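# Lay duct in covered trench with three arms

## Task

Put the duct into the trench that has covers, then close both covers again; it only counts if everything stays in place without a robot holding it, and at the end every gripper must have released and the arms must be moved away.

## Robot and tools

Setup: three identical i2rt Big YAM arms named arm1, arm2 and arm3. Each has six joints, a two-finger gripper and a wrist camera. A fixed room camera, cam_high, also watches the scene. With joints 1 and 6 at 0 and the hand level and pointing forward, the wrist camera rides on top of the hand looking toward the fingertips. The hand can reach roughly 1.0 m from the joint-1 axis. Joints move at different speeds, so the hand may take a wide, curved path between postures.

Frame: one shared scene frame with its origin on the floor and +z up. The hand point is midway between the fingertips; the hand's z axis runs along the fingers and the fingers close along its y axis. Robot foot poses are not printed.

execute_actions: argument actions is a list holding exactly one action, or an empty list, which just reports state and images. The action is an object keyed by robot name (arm1, arm2, arm3), each with a joints object. Joints are absolute targets, not offsets, given by name: joint1_rad -2.879 to 2.879 (base turn, positive counter-clockwise from above, 0 unfolds toward where the foot faces); joint2_rad 0 to 3.141 (shoulder, 0 has the upper arm pointing back and roughly level, positive lifts it up then forward); joint3_rad 0 to 3.019 (elbow, 0 is folded, positive opens); joint4_rad -1.692 to 1.57 (hand pitch, positive tips fingers up); joint5_rad -1.57 to 1.57 (hand side swing, positive to the arm's right); joint6_rad -2.094 to 2.094 (hand roll, positive clockwise viewed from behind the hand); gripper_m 0 to 0.093, fingertip gap in metres. Done tolerances are ±0.045, 0.14, 0.09, 0.055, 0.03, 0.035 rad and ±0.003 m. Example: {"arm1": {"joints": {"gripper_m": 0.05}}, "arm2": {"joints": {"joint1_rad": 0.3}}}. All motions in the action start at once and may finish at different times; one action lasts at most 15 s. Any joint or arm left out may still be driving toward an older target. An unknown key or out-of-range value rejects the whole call and nothing moves. Optional cameras: a list drawn from arm1_cam_wrist, arm2_cam_wrist, arm3_cam_wrist, cam_high, all; omitted, null or ["all"] gives every camera, [] gives none. The pictures line lists the order of the returned images.

wait: seconds, 0 to 10; nothing new is commanded and the result matches an empty execute_actions. zoom_image: camera and region [x0, y0, x1, y1] in pixels of that camera's latest full image, origin top-left, at most 504 by 504. finished_scene: scene, 1 or 2; ends it permanently and reports whether the task succeeded; the next scene's task then appears.

Reading results: joint_status tells how each commanded motion ended. off_target means the joint stopped short and may still be pushing. contact_stop or time_out means it now holds where it stopped, except that after time_out a joint can keep a target (at most 0.375, 0.375, 0.113, 0.225, 0.075, 0.3 rad away for joints 1 to 6) and continue pushing; on_its_own lists that, and "held at" there is the held target, not the position. To relieve a push, command the joint to its reported position. "joint command not followed" with a cause line means a self/inter-arm clearance check blocked that arm's joint targets (the gripper still acts); such joints show not_followed and may be retried with later actions. That check can react late and ignores fingers, gripper housings and wrist cameras. A very small change from the current position may not move a joint. A joint holding a load sinks. If a result reports a stop, the rest of the calls in that reply are skipped. Motor temperature: MOTOR HOT appears from 85 °C; at 100 °C an OVER-TEMPERATURE FAULT drops that arm and its gripper, and affected keys read limit_stop_at_motor_heat; resend targets afterwards.

Cameras: calibration lines give K, distortion and T_world_to_cam (scene frame to camera, metres); wrist camera poses follow from reported joints and may be off. Results list changed camera numbers.

Cautions: the arms do not stop on contact and can push hard; avoid sustained pushing (motor heat) and any robot-to-robot squeeze, which fails the run; hard hits may too. Do not knock anything off the work area or onto the floor. Avoid drops, slips and slams. Objects may occasionally get a small push. The robot keeps executing the last command while you think, so keep replies short when holding loads. Before finishing, confirm duct and covers stay put on their own, open the grippers and retract the arms.

Each tool is called after "Emit:" as name(argument=value, ...) on one line, values as JSON.

## Session

Emit:
execute_actions(actions=[])

Scene clock: 0.00 s.
arm1.joint_positions: joint1_rad=-0.351 joint2_rad=+0.520 joint3_rad=+1.412 joint4_rad=-1.203 joint5_rad=-0.265 joint6_rad=-0.331 gripper_m=+0.094
arm1.joint_status: not commanded
arm1.hand: x=-0.7615 y=-0.0924 z=+1.4920 quat_wxyz=(-0.581, +0.080, -0.805, +0.084) (m; scene frame)
arm2.joint_positions: joint1_rad=+0.415 joint2_rad=+0.634 joint3_rad=+1.355 joint4_rad=-1.195 joint5_rad=+0.042 joint6_rad=-0.095 gripper_m=+0.094
arm2.joint_status: not commanded
arm2.hand: x=-0.0792 y=-0.3109 z=+1.2701 quat_wxyz=(-0.311, +0.740, -0.425, -0.418) (m; scene frame)
arm3.joint_positions: joint1_rad=-0.132 joint2_rad=+0.460 joint3_rad=+1.417 joint4_rad=-1.386 joint5_rad=-0.165 joint6_rad=+0.198 gripper_m=+0.094
arm3.joint_status: not commanded
arm3.hand: x=+0.8051 y=-0.1166 z=+1.4662 quat_wxyz=(-0.095, -0.840, +0.076, +0.528) (m; scene frame)
pictures: arm1_cam_wrist, arm2_cam_wrist, arm3_cam_wrist, cam_high
Images, in order (width x height): arm1_cam_wrist 616x616, arm2_cam_wrist 616x616, arm3_cam_wrist 616x616, cam_high 504x504.

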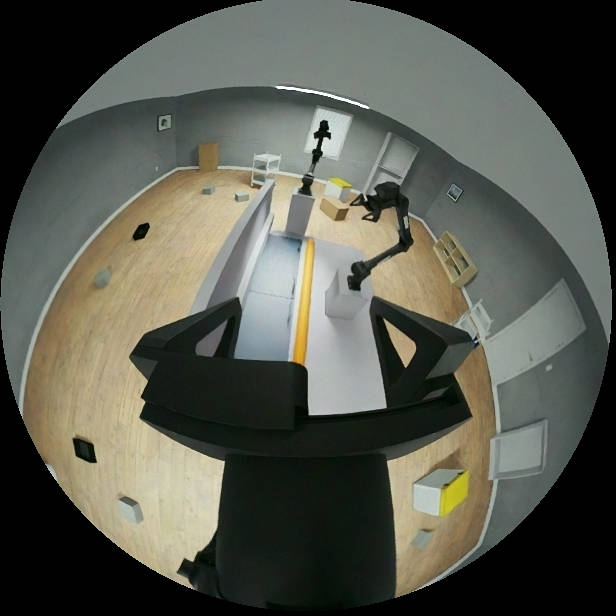

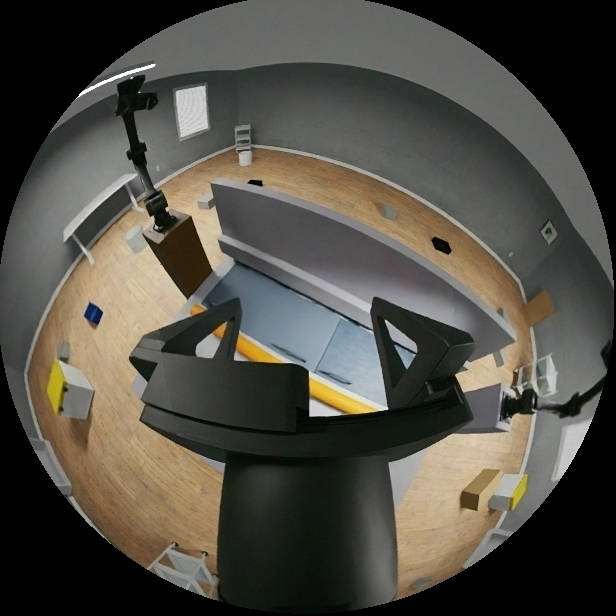

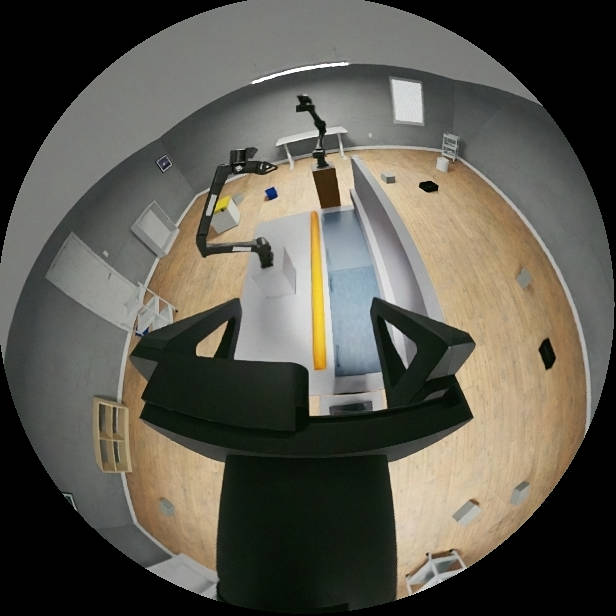

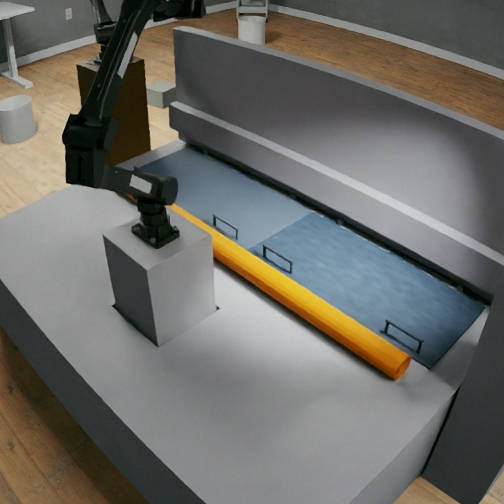

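Emit:
zoom_image(camera="cam_high", region=[100, 130, 340, 300])

Emit:
zoom_image(camera="cam_high", region=[264, 200, 504, 400])

Emit:
execute_actions(actions=[{"arm1":{"joints":{"joint1_rad":0,"joint2_rad":0.5,"joint3_rad":1.4,"joint4_rad":-1.2,"joint5_rad":0,"joint6_rad":0}},"arm2":{"joints":{"joint1_rad":0,"joint2_rad":0.9,"joint3_rad":1.4,"joint4_rad":-1.2,"joint5_rad":0,"joint6_rad":0}},"arm3":{"joints":{"joint1_rad":0,"joint2_rad":0.5,"joint3_rad":1.0,"joint4_rad":-1.2,"joint5_rad":0,"joint6_rad":0}}}])

Region (100, 130, 340, 300) of cam_high's 504x504 image, scaled by 2.100, with more detail than that image has; it fills the top 357 rows of this view, and the rest is white.

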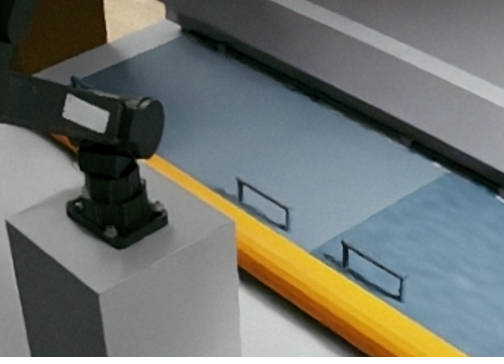

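Region (264, 200, 504, 400) of cam_high's 504x504 image, scaled by 2.100, with more detail than that image has.

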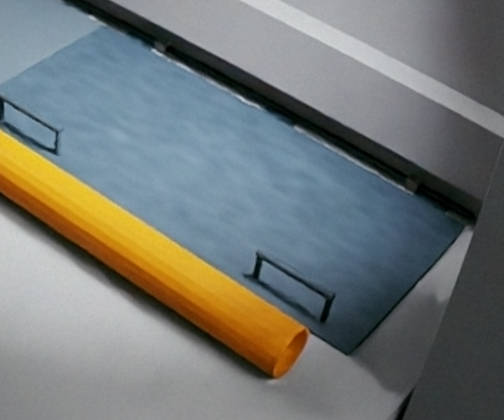

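Scene clock: 2.00 s.
arm1.joint_positions: joint1_rad=-0.009 joint2_rad=+0.516 joint3_rad=+1.398 joint4_rad=-1.203 joint5_rad=-0.003 joint6_rad=-0.011 gripper_m=+0.094
arm1.joint_status: all done
arm1.hand: x=-0.7589 y=-0.0688 z=+1.4841 quat_wxyz=(-0.579, +0.011, -0.815, -0.005) (m; scene frame)
arm2.joint_positions: joint1_rad=+0.009 joint2_rad=+0.894 joint3_rad=+1.358 joint4_rad=-1.195 joint5_rad=+0.002 joint6_rad=-0.008 gripper_m=+0.094
arm2.joint_status: all done
arm2.hand: x=+0.0122 y=-0.1881 z=+1.1956 quat_wxyz=(-0.282, +0.664, -0.626, -0.294) (m; scene frame)
arm3.joint_positions: joint1_rad=-0.003 joint2_rad=+0.510 joint3_rad=+0.983 joint4_rad=-1.225 joint5_rad=-0.005 joint6_rad=+0.012 gripper_m=+0.094
arm3.joint_status: all done
arm3.hand: x=+0.7200 y=-0.1115 z=+1.2749 quat_wxyz=(-0.010, -0.921, -0.013, +0.390) (m; scene frame)
pictures: arm1_cam_wrist, arm2_cam_wrist, arm3_cam_wrist, cam_high
camera_calibration (this result's frames):
arm1_cam_wrist: T_world_to_cam=[[0.0239129, -0.999677, 0.00860508, -0.0625973], [-0.813274, -0.0244583, -0.581367, 0.251482], [0.58139, 0.00690386, -0.813596, 1.77254], [0, 0, 0, 1]] pos_world=[-0.824515, -0.0686636, 1.58887]
arm2_cam_wrist: T_world_to_cam=[[0.999205, 0.0393678, 0.00633316, -0.0104652], [0.0398067, -0.97563, -0.215781, 0.0826968], [-0.00231602, 0.215862, -0.976421, 1.32911], [0, 0, 0, 1]] pos_world=[0.0102432, -0.20581, 1.31568]
arm3_cam_wrist: T_world_to_cam=[[-0.0291123, 0.999555, -0.00645905, 0.138913], [0.980529, 0.0273015, -0.194465, -0.442267], [-0.194203, -0.0119946, -0.980888, 1.51371], [0, 0, 0, 1]] pos_world=[0.731667, -0.10862, 1.39967]
Images, in order (width x height): arm1_cam_wrist 616x616, arm2_cam_wrist 616x616, arm3_cam_wrist 616x616, cam_high 504x504.

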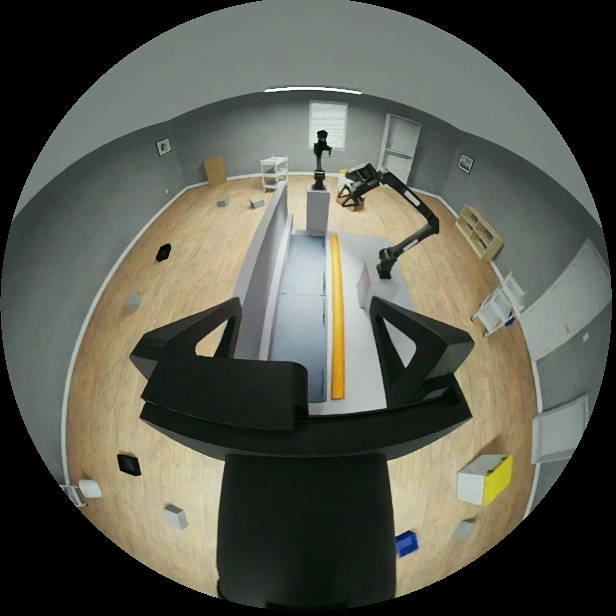

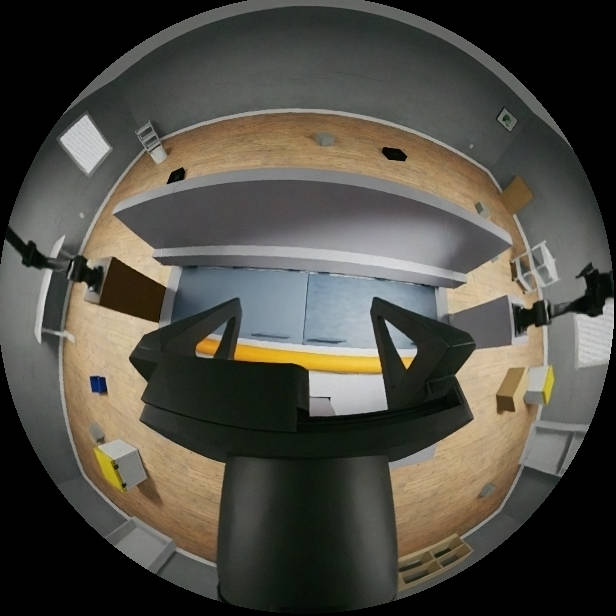

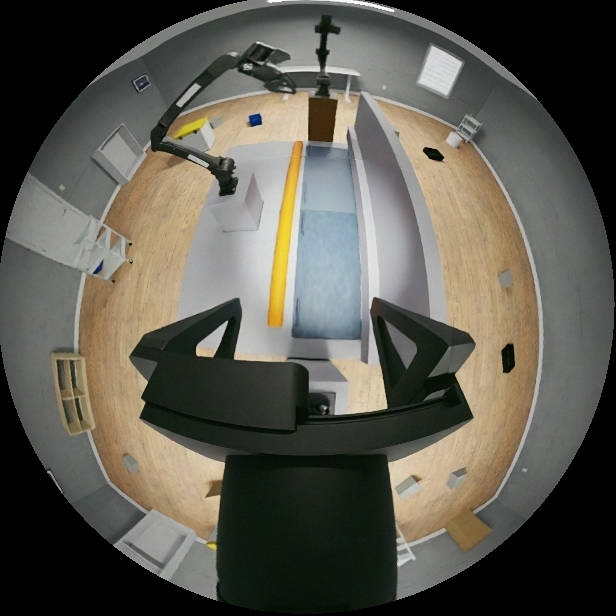

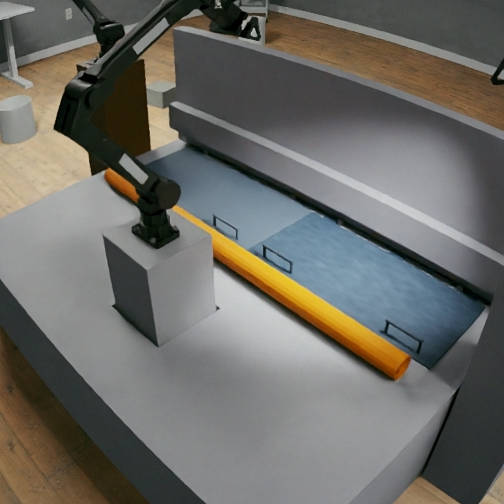

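Emit:
execute_actions(actions=[{"arm1":{"joints":{"joint4_rad":0}},"arm2":{"joints":{"joint2_rad":0.2}},"arm3":{"joints":{"joint3_rad":1.8}}}], cameras=[])

Emit:
execute_actions(actions=[{"arm1":{"joints":{"joint4_rad":-1.2,"joint3_rad":0.8,"joint2_rad":1.1}},"arm2":{"joints":{"joint2_rad":0.9,"joint1_rad":0.8}},"arm3":{"joints":{"joint3_rad":0.8,"joint2_rad":1.1}}}])

Scene clock: 4.27 s.
arm1.joint_positions: joint1_rad=-0.009 joint2_rad=+0.514 joint3_rad=+1.395 joint4_rad=-0.017 joint5_rad=-0.003 joint6_rad=-0.010 gripper_m=+0.094
arm1.joint_status: all done
arm1.hand: x=-0.8287 y=-0.0712 z=+1.7492 quat_wxyz=(-0.936, +0.004, -0.353, -0.005) (m; scene frame)
arm2.joint_positions: joint1_rad=+0.009 joint2_rad=+0.197 joint3_rad=+1.402 joint4_rad=-1.195 joint5_rad=+0.002 joint6_rad=-0.008 gripper_m=+0.094
arm2.joint_status: all done
arm2.hand: x=+0.0283 y=-0.5034 z=+1.3511 quat_wxyz=(-0.492, +0.512, -0.483, -0.513) (m; scene frame)
arm3.joint_positions: joint1_rad=-0.003 joint2_rad=+0.493 joint3_rad=+1.790 joint4_rad=-1.217 joint5_rad=-0.005 joint6_rad=+0.012 gripper_m=+0.094
arm3.joint_status: all done
arm3.hand: x=+0.8892 y=-0.1071 z=+1.6539 quat_wxyz=(-0.018, -0.684, -0.012, +0.729) (m; scene frame)
pictures: none
No camera images: the call's "cameras" was empty. Leave "cameras" out to get every camera's image.

Scene clock: 6.00 s.
arm1.joint_positions: joint1_rad=-0.009 joint2_rad=+1.116 joint3_rad=+0.758 joint4_rad=-1.189 joint5_rad=-0.003 joint6_rad=-0.010 gripper_m=+0.094
arm1.joint_status: all done
arm1.hand: x=-0.6880 y=-0.0655 z=+1.0106 quat_wxyz=(-0.005, +0.014, -1.000, -0.003) (m; scene frame)
arm2.joint_positions: joint1_rad=+0.791 joint2_rad=+0.894 joint3_rad=+1.388 joint4_rad=-1.195 joint5_rad=+0.002 joint6_rad=-0.006 gripper_m=+0.094
arm2.joint_status: all done
arm2.hand: x=-0.2375 y=-0.3063 z=+1.2118 quat_wxyz=(-0.154, +0.847, -0.324, -0.393) (m; scene frame)
arm3.joint_positions: joint1_rad=-0.003 joint2_rad=+1.106 joint3_rad=+0.795 joint4_rad=-1.194 joint5_rad=-0.005 joint6_rad=+0.012 gripper_m=+0.094
arm3.joint_status: all done
arm3.hand: x=+0.6757 y=-0.1120 z=+1.0309 quat_wxyz=(-0.001, -1.000, -0.012, +0.025) (m; scene frame)
pictures: arm1_cam_wrist, arm2_cam_wrist, arm3_cam_wrist, cam_high
camera_calibration (this result's frames):
arm1_cam_wrist: T_world_to_cam=[[0.0317277, -0.999482, -0.00532937, -0.0374716], [-0.822112, -0.029129, 0.56858, -1.13454], [-0.568441, -0.0136584, -0.822611, 0.562705], [0, 0, 0, 1]] pos_world=[-0.611668, -0.0628147, 1.10777]
arm2_cam_wrist: T_world_to_cam=[[0.681668, 0.731648, 0.00451724, 0.382424], [0.709959, -0.659943, -0.245831, 0.273108], [-0.176881, 0.170782, -0.969302, 1.30597], [0, 0, 0, 1]] pos_world=[-0.223581, -0.3226, 1.33129]
arm3_cam_wrist: T_world_to_cam=[[-0.0235112, 0.999722, 0.0020337, 0.123978], [0.848496, 0.0188789, 0.528864, -1.10368], [0.528679, 0.0141598, -0.848704, 0.643953], [0, 0, 0, 1]] pos_world=[0.598943, -0.112225, 1.12997]
Images, in order (width x height): arm1_cam_wrist 616x616, arm2_cam_wrist 616x616, arm3_cam_wrist 616x616, cam_high 504x504.

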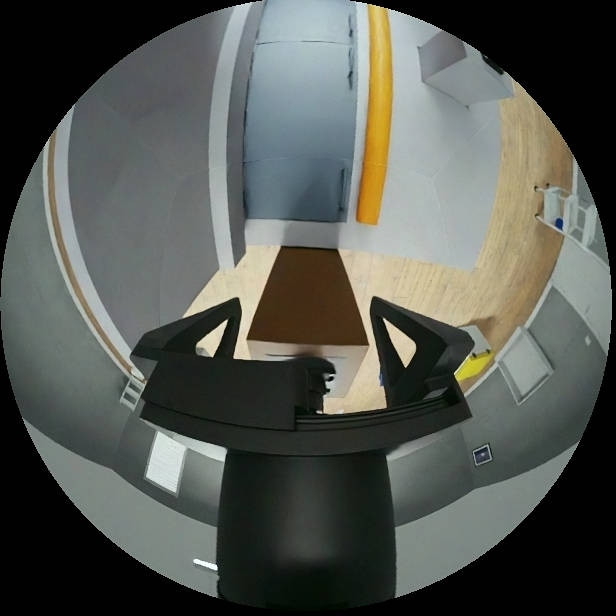

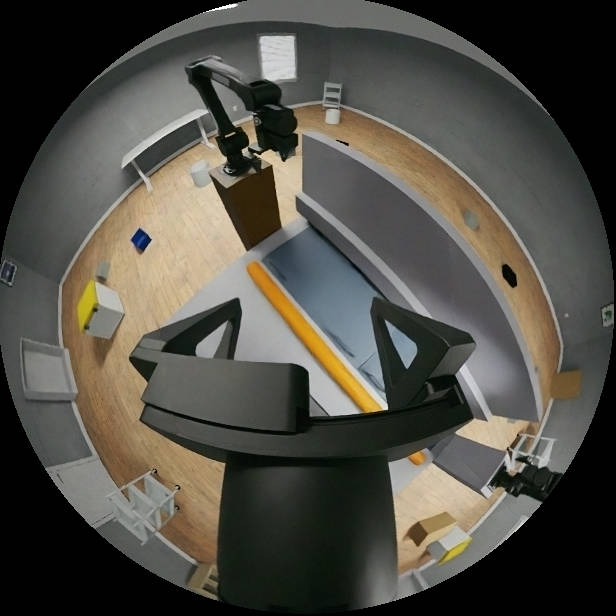

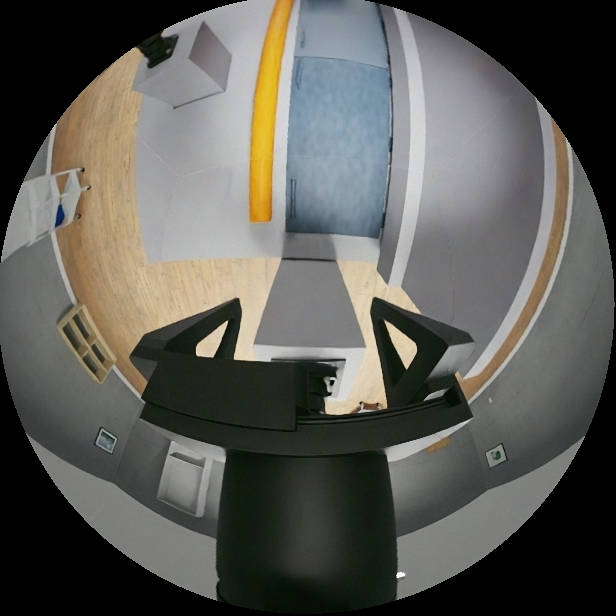

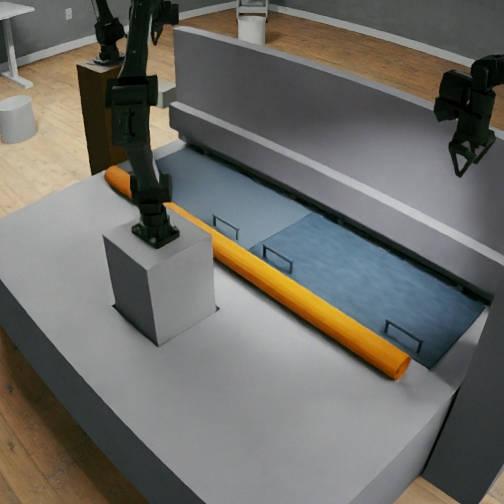

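Emit:
execute_actions(actions=[{"arm1":{"joints":{"joint1_rad":-0.262,"joint2_rad":2.396,"joint3_rad":0.894,"joint4_rad":-0.053,"joint6_rad":-0.225}},"arm3":{"joints":{"joint1_rad":0.104,"joint2_rad":2.406,"joint3_rad":0.88,"joint4_rad":-0.029,"joint6_rad":0.13}},"arm2":{"joints":{"joint1_rad":0.06,"joint2_rad":1.649,"joint3_rad":0.7,"joint4_rad":-0.534,"joint6_rad":1.66}}}])

Scene clock: 12.77 s.
arm1.joint_positions: joint1_rad=-0.264 joint2_rad=+2.390 joint3_rad=+0.888 joint4_rad=-0.065 joint5_rad=-0.001 joint6_rad=-0.215 gripper_m=+0.094
arm1.joint_status: all done
arm1.hand: x=-0.6130 y=-0.1564 z=+0.6002 quat_wxyz=(+0.006, -0.011, -1.000, -0.002) (m; scene frame)
arm2.joint_positions: joint1_rad=+0.065 joint2_rad=+1.664 joint3_rad=+0.692 joint4_rad=-0.546 joint5_rad=+0.000 joint6_rad=+1.651 gripper_m=+0.094
arm2.joint_status: all done
arm2.hand: x=-0.0074 y=-0.1988 z=+0.6610 quat_wxyz=(+0.002, +0.013, -1.000, -0.027) (m; scene frame)
arm3.joint_positions: joint1_rad=+0.107 joint2_rad=+2.404 joint3_rad=+0.874 joint4_rad=-0.044 joint5_rad=-0.003 joint6_rad=+0.117 gripper_m=+0.094
arm3.joint_status: all done
arm3.hand: x=+0.6162 y=-0.1517 z=+0.6000 quat_wxyz=(+0.001, -1.000, -0.015, -0.010) (m; scene frame)
pictures: arm1_cam_wrist, arm2_cam_wrist, arm3_cam_wrist, cam_high
camera_calibration (this result's frames):
arm1_cam_wrist: T_world_to_cam=[[-0.0186091, -0.999824, -0.00254405, -0.165476], [-0.810329, 0.0135916, 0.585817, -0.838651], [-0.585679, 0.0129631, -0.810439, 0.252827], [0, 0, 0, 1]] pos_world=[-0.534587, -0.157326, 0.695776]
arm2_cam_wrist: T_world_to_cam=[[0.0153276, -0.999008, -0.0418016, -0.168915], [-0.809326, -0.0369456, 0.586197, -0.392121], [-0.58716, 0.0248461, -0.80909, 0.656421], [0, 0, 0, 1]] pos_world=[0.0706595, -0.199544, 0.753903]
arm3_cam_wrist: T_world_to_cam=[[-0.0287303, 0.999574, 0.00517426, 0.164429], [0.809988, 0.0202472, 0.586097, -0.834907], [0.585743, 0.0210298, -0.810224, 0.253014], [0, 0, 0, 1]] pos_world=[0.532787, -0.152775, 0.693484]
Images, in order (width x height): arm1_cam_wrist 616x616, arm2_cam_wrist 616x616, arm3_cam_wrist 616x616, cam_high 504x504.

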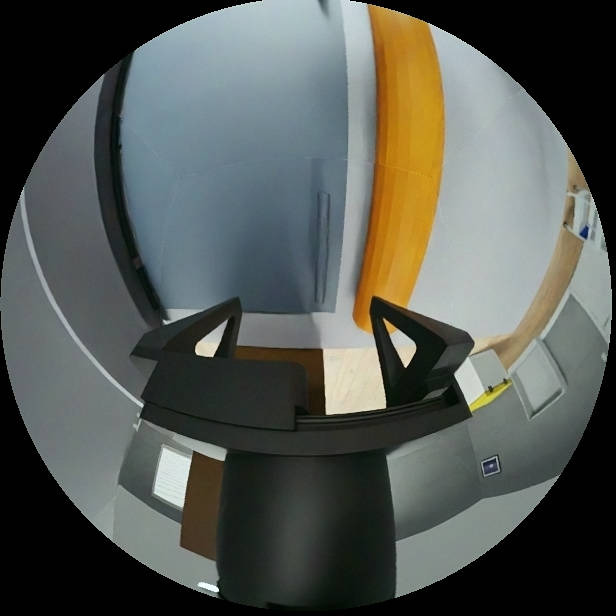

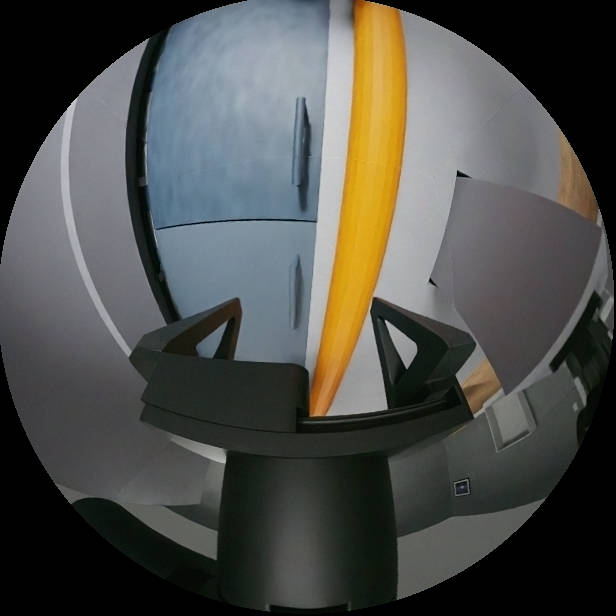

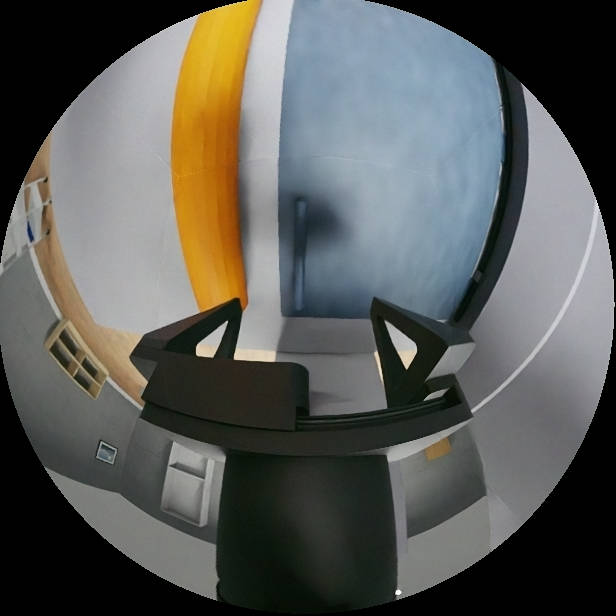

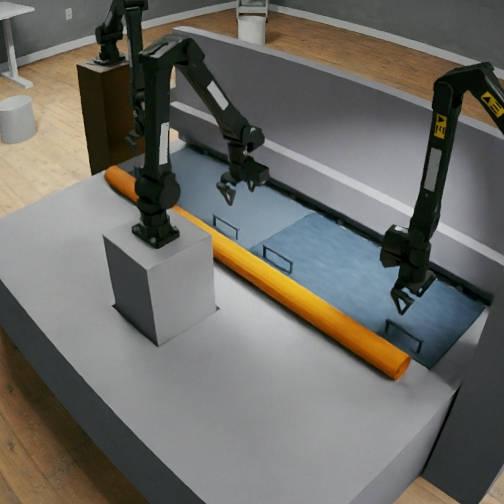

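Emit:
execute_actions(actions=[{"arm1":{"joints":{"joint1_rad":-0.32,"joint2_rad":2.78,"joint3_rad":1.134,"joint4_rad":0.11,"joint6_rad":-0.29,"gripper_m":0.055}},"arm3":{"joints":{"joint1_rad":0.132,"joint2_rad":2.80,"joint3_rad":1.106,"joint4_rad":0.16,"joint6_rad":0.15,"gripper_m":0.055}},"arm2":{"joints":{"joint2_rad":1.45,"joint3_rad":0.55}}}])

Scene clock: 17.50 s.
arm1.joint_positions: joint1_rad=-0.317 joint2_rad=+2.769 joint3_rad=+1.131 joint4_rad=+0.112 joint5_rad=-0.003 joint6_rad=-0.280 gripper_m=+0.055
arm1.joint_status: all done
arm1.hand: x=-0.6082 y=-0.1784 z=+0.4658 quat_wxyz=(-0.014, -0.005, -1.000, +0.003) (m; scene frame)
arm2.joint_positions: joint1_rad=+0.065 joint2_rad=+1.448 joint3_rad=+0.552 joint4_rad=-0.539 joint5_rad=+0.000 joint6_rad=+1.653 gripper_m=+0.094
arm2.joint_status: all done
arm2.hand: x=-0.0033 y=-0.2370 z=+0.6936 quat_wxyz=(+0.006, +0.013, -0.998, -0.067) (m; scene frame)
arm3.joint_positions: joint1_rad=+0.130 joint2_rad=+2.780 joint3_rad=+1.103 joint4_rad=+0.157 joint5_rad=+0.003 joint6_rad=+0.138 gripper_m=+0.055
arm3.joint_status: all done
arm3.hand: x=+0.6102 y=-0.1599 z=+0.4679 quat_wxyz=(+0.000, -1.000, -0.016, +0.017) (m; scene frame)
pictures: arm1_cam_wrist, arm2_cam_wrist, arm3_cam_wrist, cam_high
camera_calibration (this result's frames):
arm1_cam_wrist: T_world_to_cam=[[-0.0072123, -0.99995, 0.0068576, -0.185161], [-0.833304, 0.00980091, 0.552728, -0.754968], [-0.552768, -0.00172802, -0.833334, 0.175022], [0, 0, 0, 1]] pos_world=[-0.533707, -0.17745, 0.564414]
arm2_cam_wrist: T_world_to_cam=[[0.0134572, -0.992296, -0.123153, -0.147777], [-0.804162, -0.0839385, 0.588454, -0.421986], [-0.594258, 0.0911163, -0.799096, 0.694911], [0, 0, 0, 1]] pos_world=[0.0755998, -0.245377, 0.785421]
arm3_cam_wrist: T_world_to_cam=[[-0.0316282, 0.999491, 0.00416288, 0.175404], [0.84039, 0.0243385, 0.541435, -0.749502], [0.541058, 0.0206231, -0.840732, 0.191198], [0, 0, 0, 1]] pos_world=[0.531972, -0.161016, 0.565822]
Images, in order (width x height): arm1_cam_wrist 616x616, arm2_cam_wrist 616x616, arm3_cam_wrist 616x616, cam_high 504x504.

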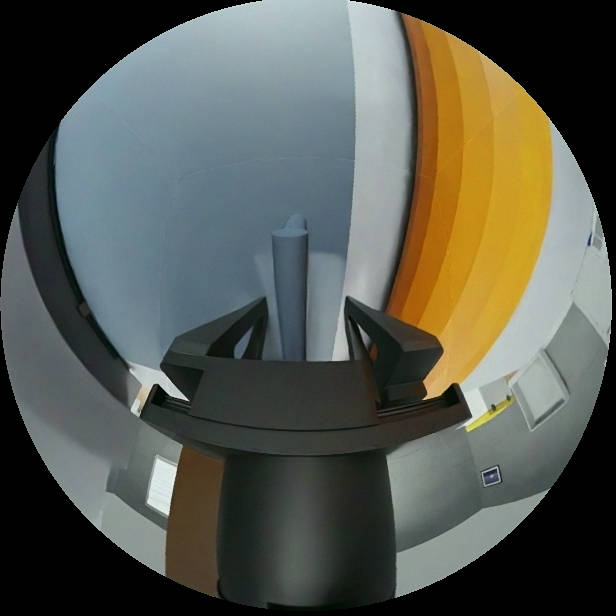

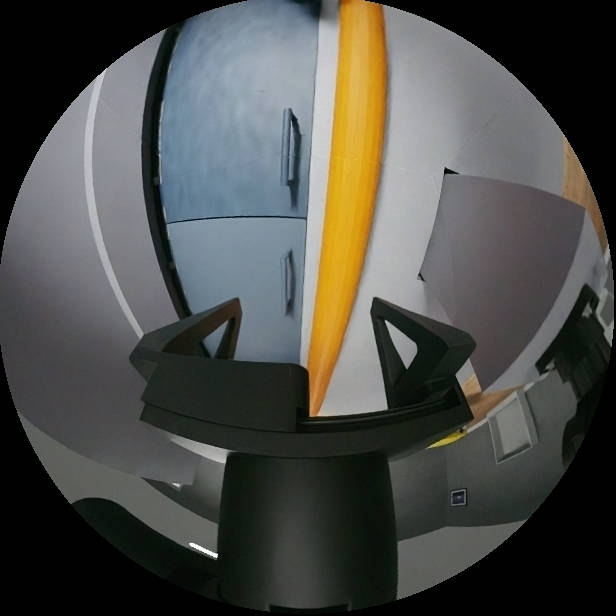

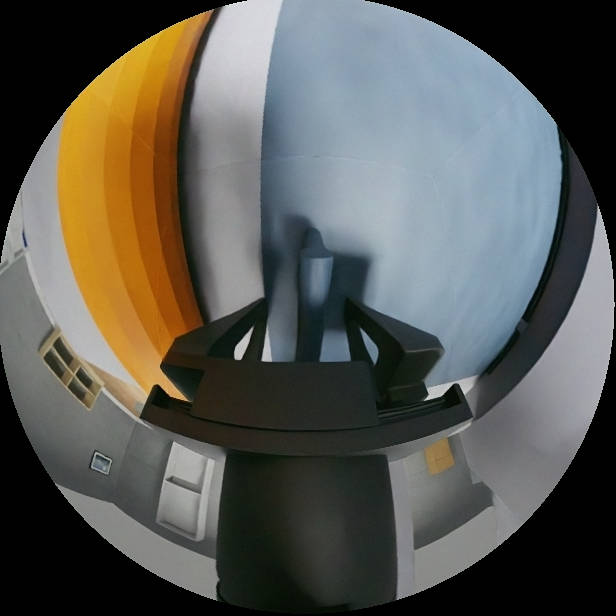

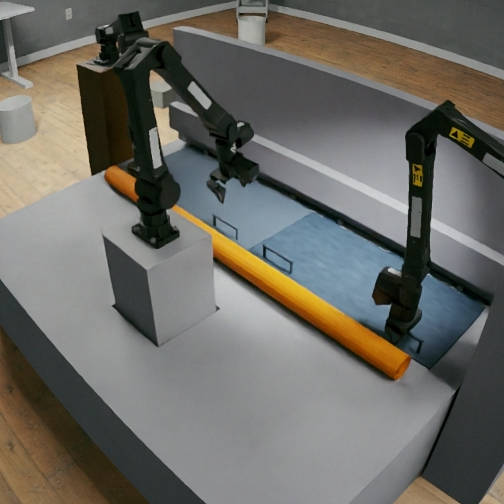

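Emit:
execute_actions(actions=[{"arm1":{"joints":{"joint1_rad":-0.285,"gripper_m":0.0}},"arm3":{"joints":{"joint1_rad":0.112,"gripper_m":0.0}}}])

Emit:
zoom_image(camera="cam_high", region=[350, 270, 470, 370])

Scene clock: 19.37 s.
arm1.joint_positions: joint1_rad=-0.296 joint2_rad=+2.769 joint3_rad=+1.128 joint4_rad=+0.112 joint5_rad=+0.008 joint6_rad=-0.250 gripper_m=+0.008
arm1.joint_status: gripper_m off_target (ended at +0.008, target +0.000); the others done
arm1.hand: x=-0.6078 y=-0.1722 z=+0.4661 quat_wxyz=(-0.012, -0.010, -1.000, +0.007) (m; scene frame)
arm2.joint_positions: joint1_rad=+0.065 joint2_rad=+1.448 joint3_rad=+0.552 joint4_rad=-0.539 joint5_rad=+0.000 joint6_rad=+1.653 gripper_m=+0.094
arm2.joint_status: not commanded
arm2.hand: x=-0.0033 y=-0.2370 z=+0.6936 quat_wxyz=(+0.006, +0.013, -0.998, -0.067) (m; scene frame)
arm3.joint_positions: joint1_rad=+0.121 joint2_rad=+2.780 joint3_rad=+1.103 joint4_rad=+0.157 joint5_rad=-0.011 joint6_rad=+0.173 gripper_m=+0.007
arm3.joint_status: gripper_m off_target (ended at +0.007, target +0.000); the others done
arm3.hand: x=+0.6098 y=-0.1589 z=+0.4679 quat_wxyz=(-0.007, -1.000, +0.005, +0.016) (m; scene frame)
pictures: arm1_cam_wrist, arm2_cam_wrist, arm3_cam_wrist, cam_high
camera_calibration (this result's frames):
arm1_cam_wrist: T_world_to_cam=[[-0.0162374, -0.999737, 0.016179, -0.188739], [-0.830401, 0.0224965, 0.556712, -0.752779], [-0.556929, -0.00439554, -0.830548, 0.171256], [0, 0, 0, 1]] pos_world=[-0.532796, -0.171002, 0.56437]
arm2_cam_wrist: T_world_to_cam=[[0.0134572, -0.992296, -0.123153, -0.147777], [-0.804162, -0.0839385, 0.588454, -0.421986], [-0.594258, 0.0911163, -0.799096, 0.694911], [0, 0, 0, 1]] pos_world=[0.0755998, -0.245377, 0.785421]
arm3_cam_wrist: T_world_to_cam=[[0.0117515, 0.999876, -0.0104705, 0.154857], [0.839703, -0.00418254, 0.543031, -0.75404], [0.54292, -0.0151735, -0.839648, 0.184065], [0, 0, 0, 1]] pos_world=[0.531417, -0.155198, 0.565638]
Images, in order (width x height): arm1_cam_wrist 616x616, arm2_cam_wrist 616x616, arm3_cam_wrist 616x616, cam_high 504x504.

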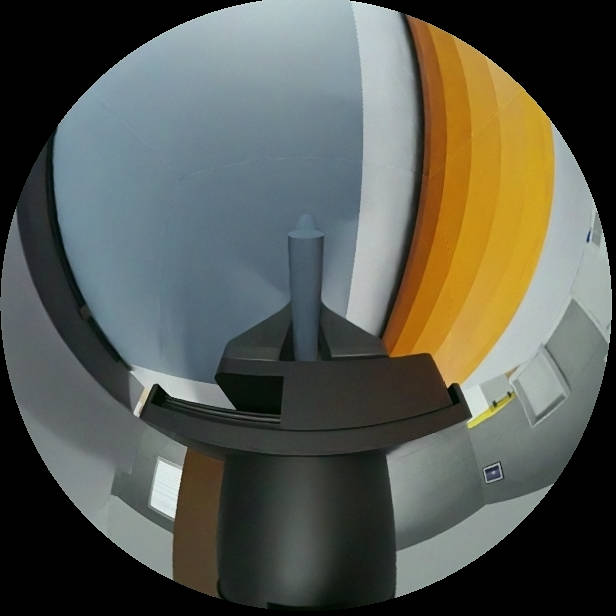

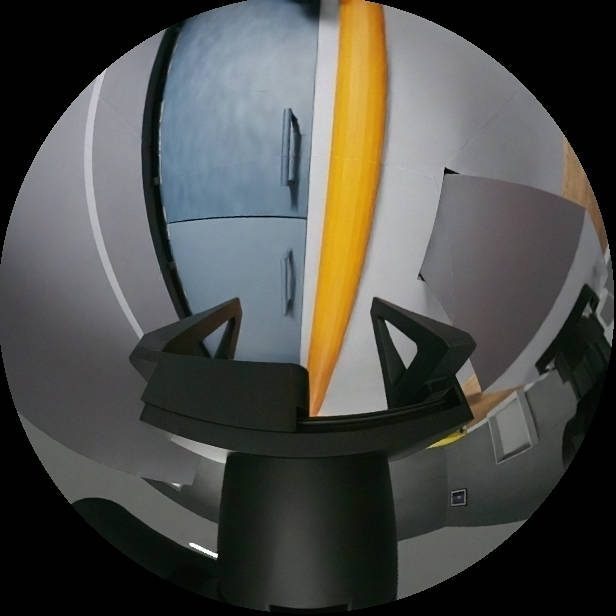

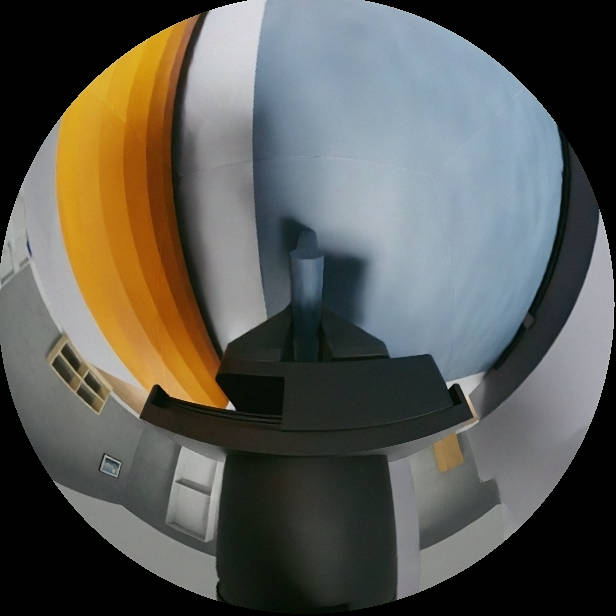

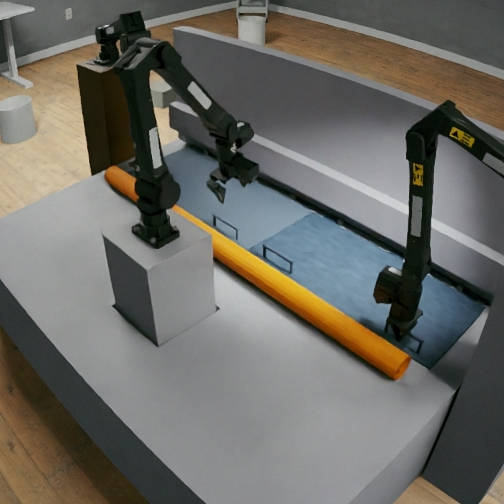

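Region (350, 270, 470, 370) of cam_high's 504x504 image, scaled by 4.200, with more detail than that image has.

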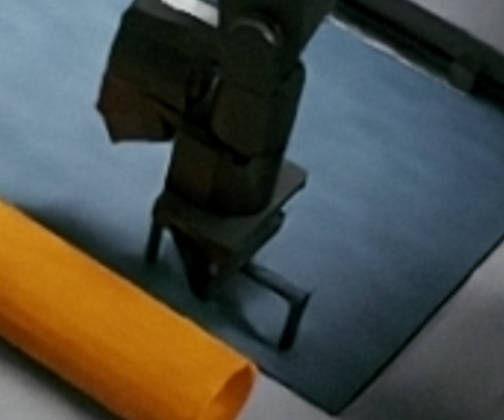

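Emit:
execute_actions(actions=[{"arm1":{"joints":{"joint1_rad":-0.19,"joint2_rad":2.45,"joint3_rad":0.92,"joint4_rad":-0.016,"joint6_rad":-0.17}},"arm3":{"joints":{"joint1_rad":0.008,"joint2_rad":2.465,"joint3_rad":0.908,"joint4_rad":0.011,"joint6_rad":0.04}},"arm2":{"joints":{"joint2_rad":1.68,"joint3_rad":0.5,"joint4_rad":-0.385}}}])

Scene clock: 23.17 s.
arm1.joint_positions: joint1_rad=-0.227 joint2_rad=+2.533 joint3_rad=+0.959 joint4_rad=+0.026 joint5_rad=+0.036 joint6_rad=-0.175 gripper_m=+0.008
arm1.joint_status: all done
arm1.hand: x=-0.6084 y=-0.1498 z=+0.5514 quat_wxyz=(+0.000, -0.012, -1.000, +0.018) (m; scene frame)
arm2.joint_positions: joint1_rad=+0.065 joint2_rad=+1.691 joint3_rad=+0.504 joint4_rad=-0.396 joint5_rad=+0.000 joint6_rad=+1.653 gripper_m=+0.094
arm2.joint_status: all done
arm2.hand: x=+0.0010 y=-0.2769 z=+0.6190 quat_wxyz=(-0.001, +0.013, -1.000, +0.006) (m; scene frame)
arm3.joint_positions: joint1_rad=+0.045 joint2_rad=+2.539 joint3_rad=+0.939 joint4_rad=+0.045 joint5_rad=-0.043 joint6_rad=+0.096 gripper_m=+0.007
arm3.joint_status: joint6_rad time_out (moved -0.077 of -0.133); the others done
arm3.on_its_own: joint6_rad reads +0.096 and still pushes toward +0.040 since a time_out
arm3.hand: x=+0.6122 y=-0.1363 z=+0.5543 quat_wxyz=(-0.019, -1.000, +0.005, -0.002) (m; scene frame)
pictures: arm1_cam_wrist, arm2_cam_wrist, arm3_cam_wrist, cam_high
camera_calibration (this result's frames):
arm1_cam_wrist: T_world_to_cam=[[-0.0210254, -0.999072, 0.0375843, -0.182389], [-0.817047, 0.0388356, 0.575261, -0.800915], [-0.576187, -0.0186131, -0.817106, 0.220548], [0, 0, 0, 1]] pos_world=[-0.531143, -0.147011, 0.647801]
arm2_cam_wrist: T_world_to_cam=[[0.0142479, -0.999622, 0.0235186, -0.289457], [-0.813444, 0.00209025, 0.58164, -0.349932], [-0.581469, -0.0274182, -0.813106, 0.61734], [0, 0, 0, 1]] pos_world=[0.0784386, -0.27169, 0.712305]
arm3_cam_wrist: T_world_to_cam=[[0.0113908, 0.9993, -0.0356397, 0.147249], [0.819566, 0.0110895, 0.572878, -0.805008], [0.572872, -0.0357346, -0.818866, 0.222915], [0, 0, 0, 1]] pos_world=[0.530379, -0.130253, 0.648956]
Images, in order (width x height): arm1_cam_wrist 616x616, arm2_cam_wrist 616x616, arm3_cam_wrist 616x616, cam_high 504x504.

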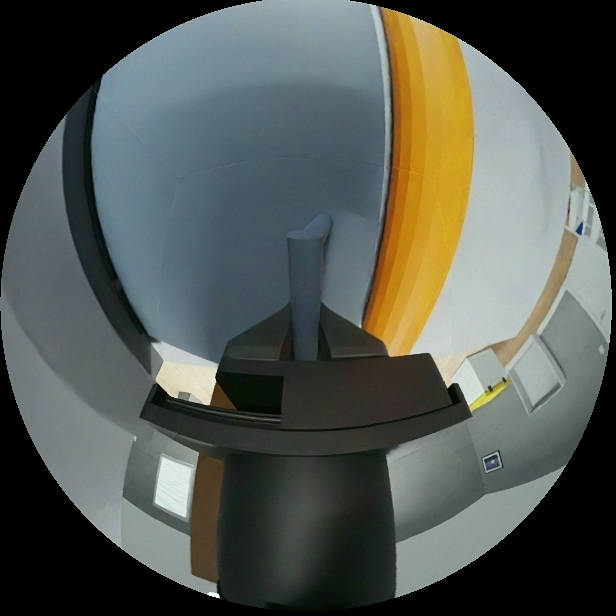

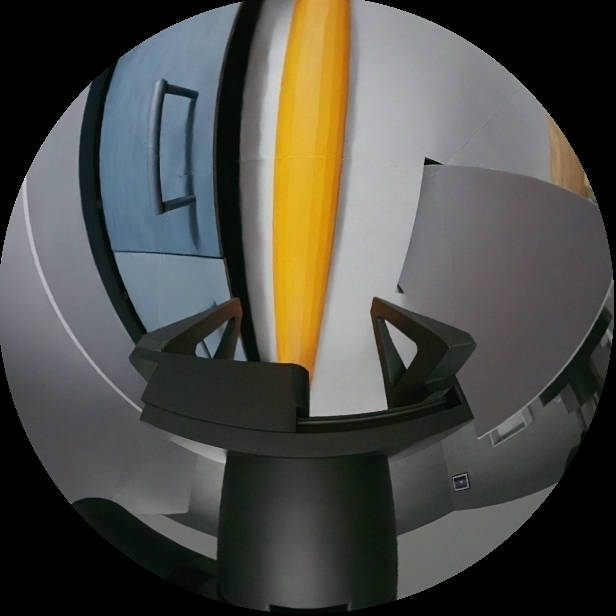

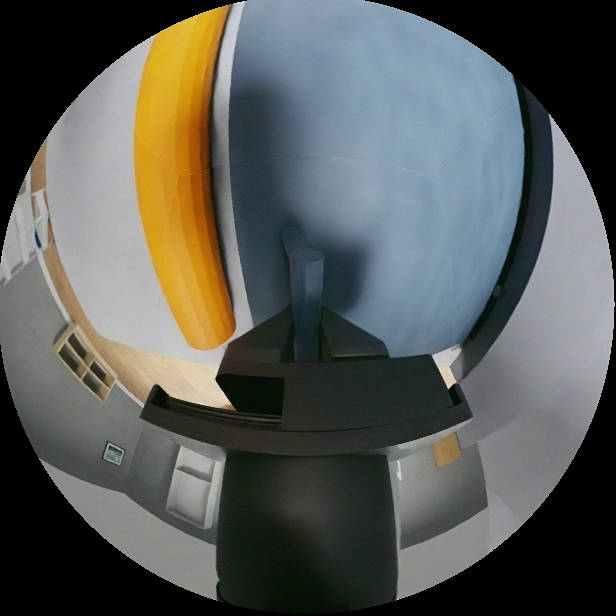

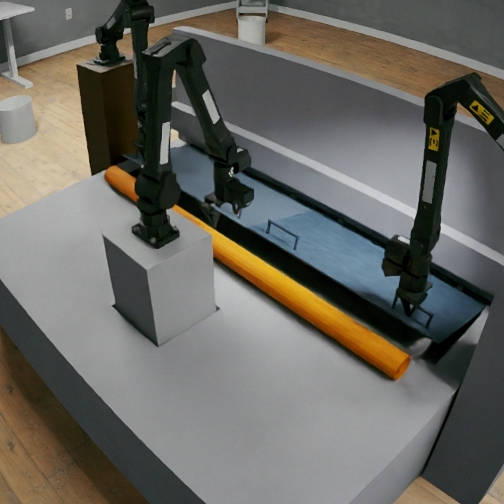

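Emit:
execute_actions(actions=[{"arm1":{"joints":{"joint1_rad":0.07,"joint2_rad":2.11,"joint3_rad":0.77,"joint4_rad":-0.2,"joint6_rad":0.05}},"arm3":{"joints":{"joint1_rad":-0.25,"joint2_rad":2.13,"joint3_rad":0.78,"joint4_rad":-0.195,"joint6_rad":-0.19}},"arm2":{"joints":{"joint2_rad":2.0,"joint3_rad":0.535,"joint4_rad":-0.10}}}])

Scene clock: 26.17 s.
arm1.joint_positions: joint1_rad=+0.018 joint2_rad=+2.156 joint3_rad=+0.777 joint4_rad=-0.173 joint5_rad=+0.062 joint6_rad=+0.067 gripper_m=+0.008
arm1.joint_status: joint1_rad time_out (moved +0.244 of +0.297); the others done
arm1.on_its_own: joint1_rad reads +0.018 and still pushes toward +0.070 since a time_out
arm1.hand: x=-0.6080 y=-0.0639 z=+0.6763 quat_wxyz=(-0.003, -0.011, -1.000, +0.028) (m; scene frame)
arm2.joint_positions: joint1_rad=+0.065 joint2_rad=+2.011 joint3_rad=+0.521 joint4_rad=-0.110 joint5_rad=+0.000 joint6_rad=+1.653 gripper_m=+0.094
arm2.joint_status: all done
arm2.hand: x=+0.0017 y=-0.2833 z=+0.5384 quat_wxyz=(-0.001, +0.013, -1.000, +0.015) (m; scene frame)
arm3.joint_positions: joint1_rad=-0.198 joint2_rad=+2.171 joint3_rad=+0.783 joint4_rad=-0.181 joint5_rad=-0.065 joint6_rad=-0.146 gripper_m=+0.007
arm3.joint_status: joint1_rad time_out (moved -0.243 of -0.295); joint6_rad time_out (moved -0.242 of -0.286); the others done
arm3.on_its_own: joint1_rad reads -0.198 and still pushes toward -0.250 since a time_out; joint6_rad reads -0.146 and still pushes toward -0.190 since a time_out
arm3.hand: x=+0.6147 y=-0.0529 z=+0.6767 quat_wxyz=(-0.029, -1.000, +0.006, -0.002) (m; scene frame)
pictures: arm1_cam_wrist, arm2_cam_wrist, arm3_cam_wrist, cam_high
camera_calibration (this result's frames):
arm1_cam_wrist: T_world_to_cam=[[-0.0189383, -0.998146, 0.0578406, -0.113592], [-0.820649, 0.0485641, 0.569365, -0.873361], [-0.571118, -0.0366841, -0.820048, 0.328422], [0, 0, 0, 1]] pos_world=[-0.531307, -0.0589199, 0.773153]
arm2_cam_wrist: T_world_to_cam=[[0.014189, -0.999075, 0.0406014, -0.302995], [-0.814513, 0.0120037, 0.580021, -0.298774], [-0.579972, -0.0413003, -0.813589, 0.548323], [0, 0, 0, 1]] pos_world=[0.0789554, -0.276482, 0.631707]
arm3_cam_wrist: T_world_to_cam=[[0.0126339, 0.998362, -0.0557975, 0.0810119], [0.819477, 0.0216377, 0.572703, -0.877359], [0.572972, -0.0529603, -0.817862, 0.323038], [0, 0, 0, 1]] pos_world=[0.532861, -0.044787, 0.771187]
Images, in order (width x height): arm1_cam_wrist 616x616, arm2_cam_wrist 616x616, arm3_cam_wrist 616x616, cam_high 504x504.

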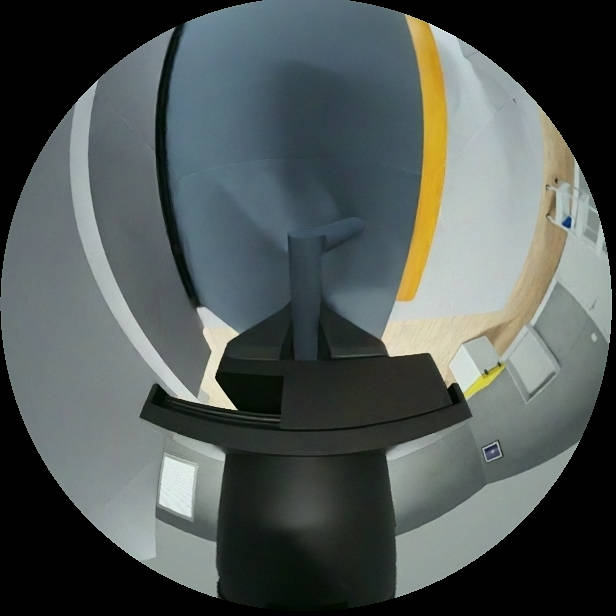

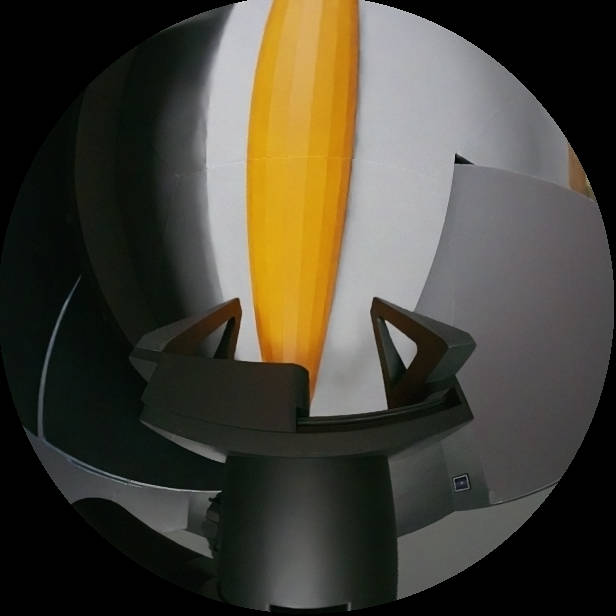

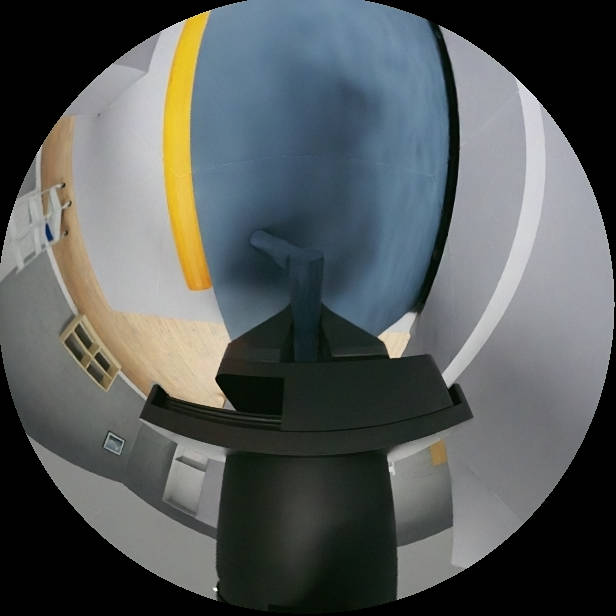

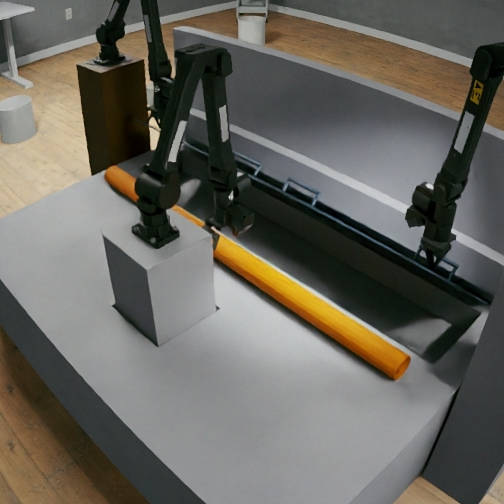

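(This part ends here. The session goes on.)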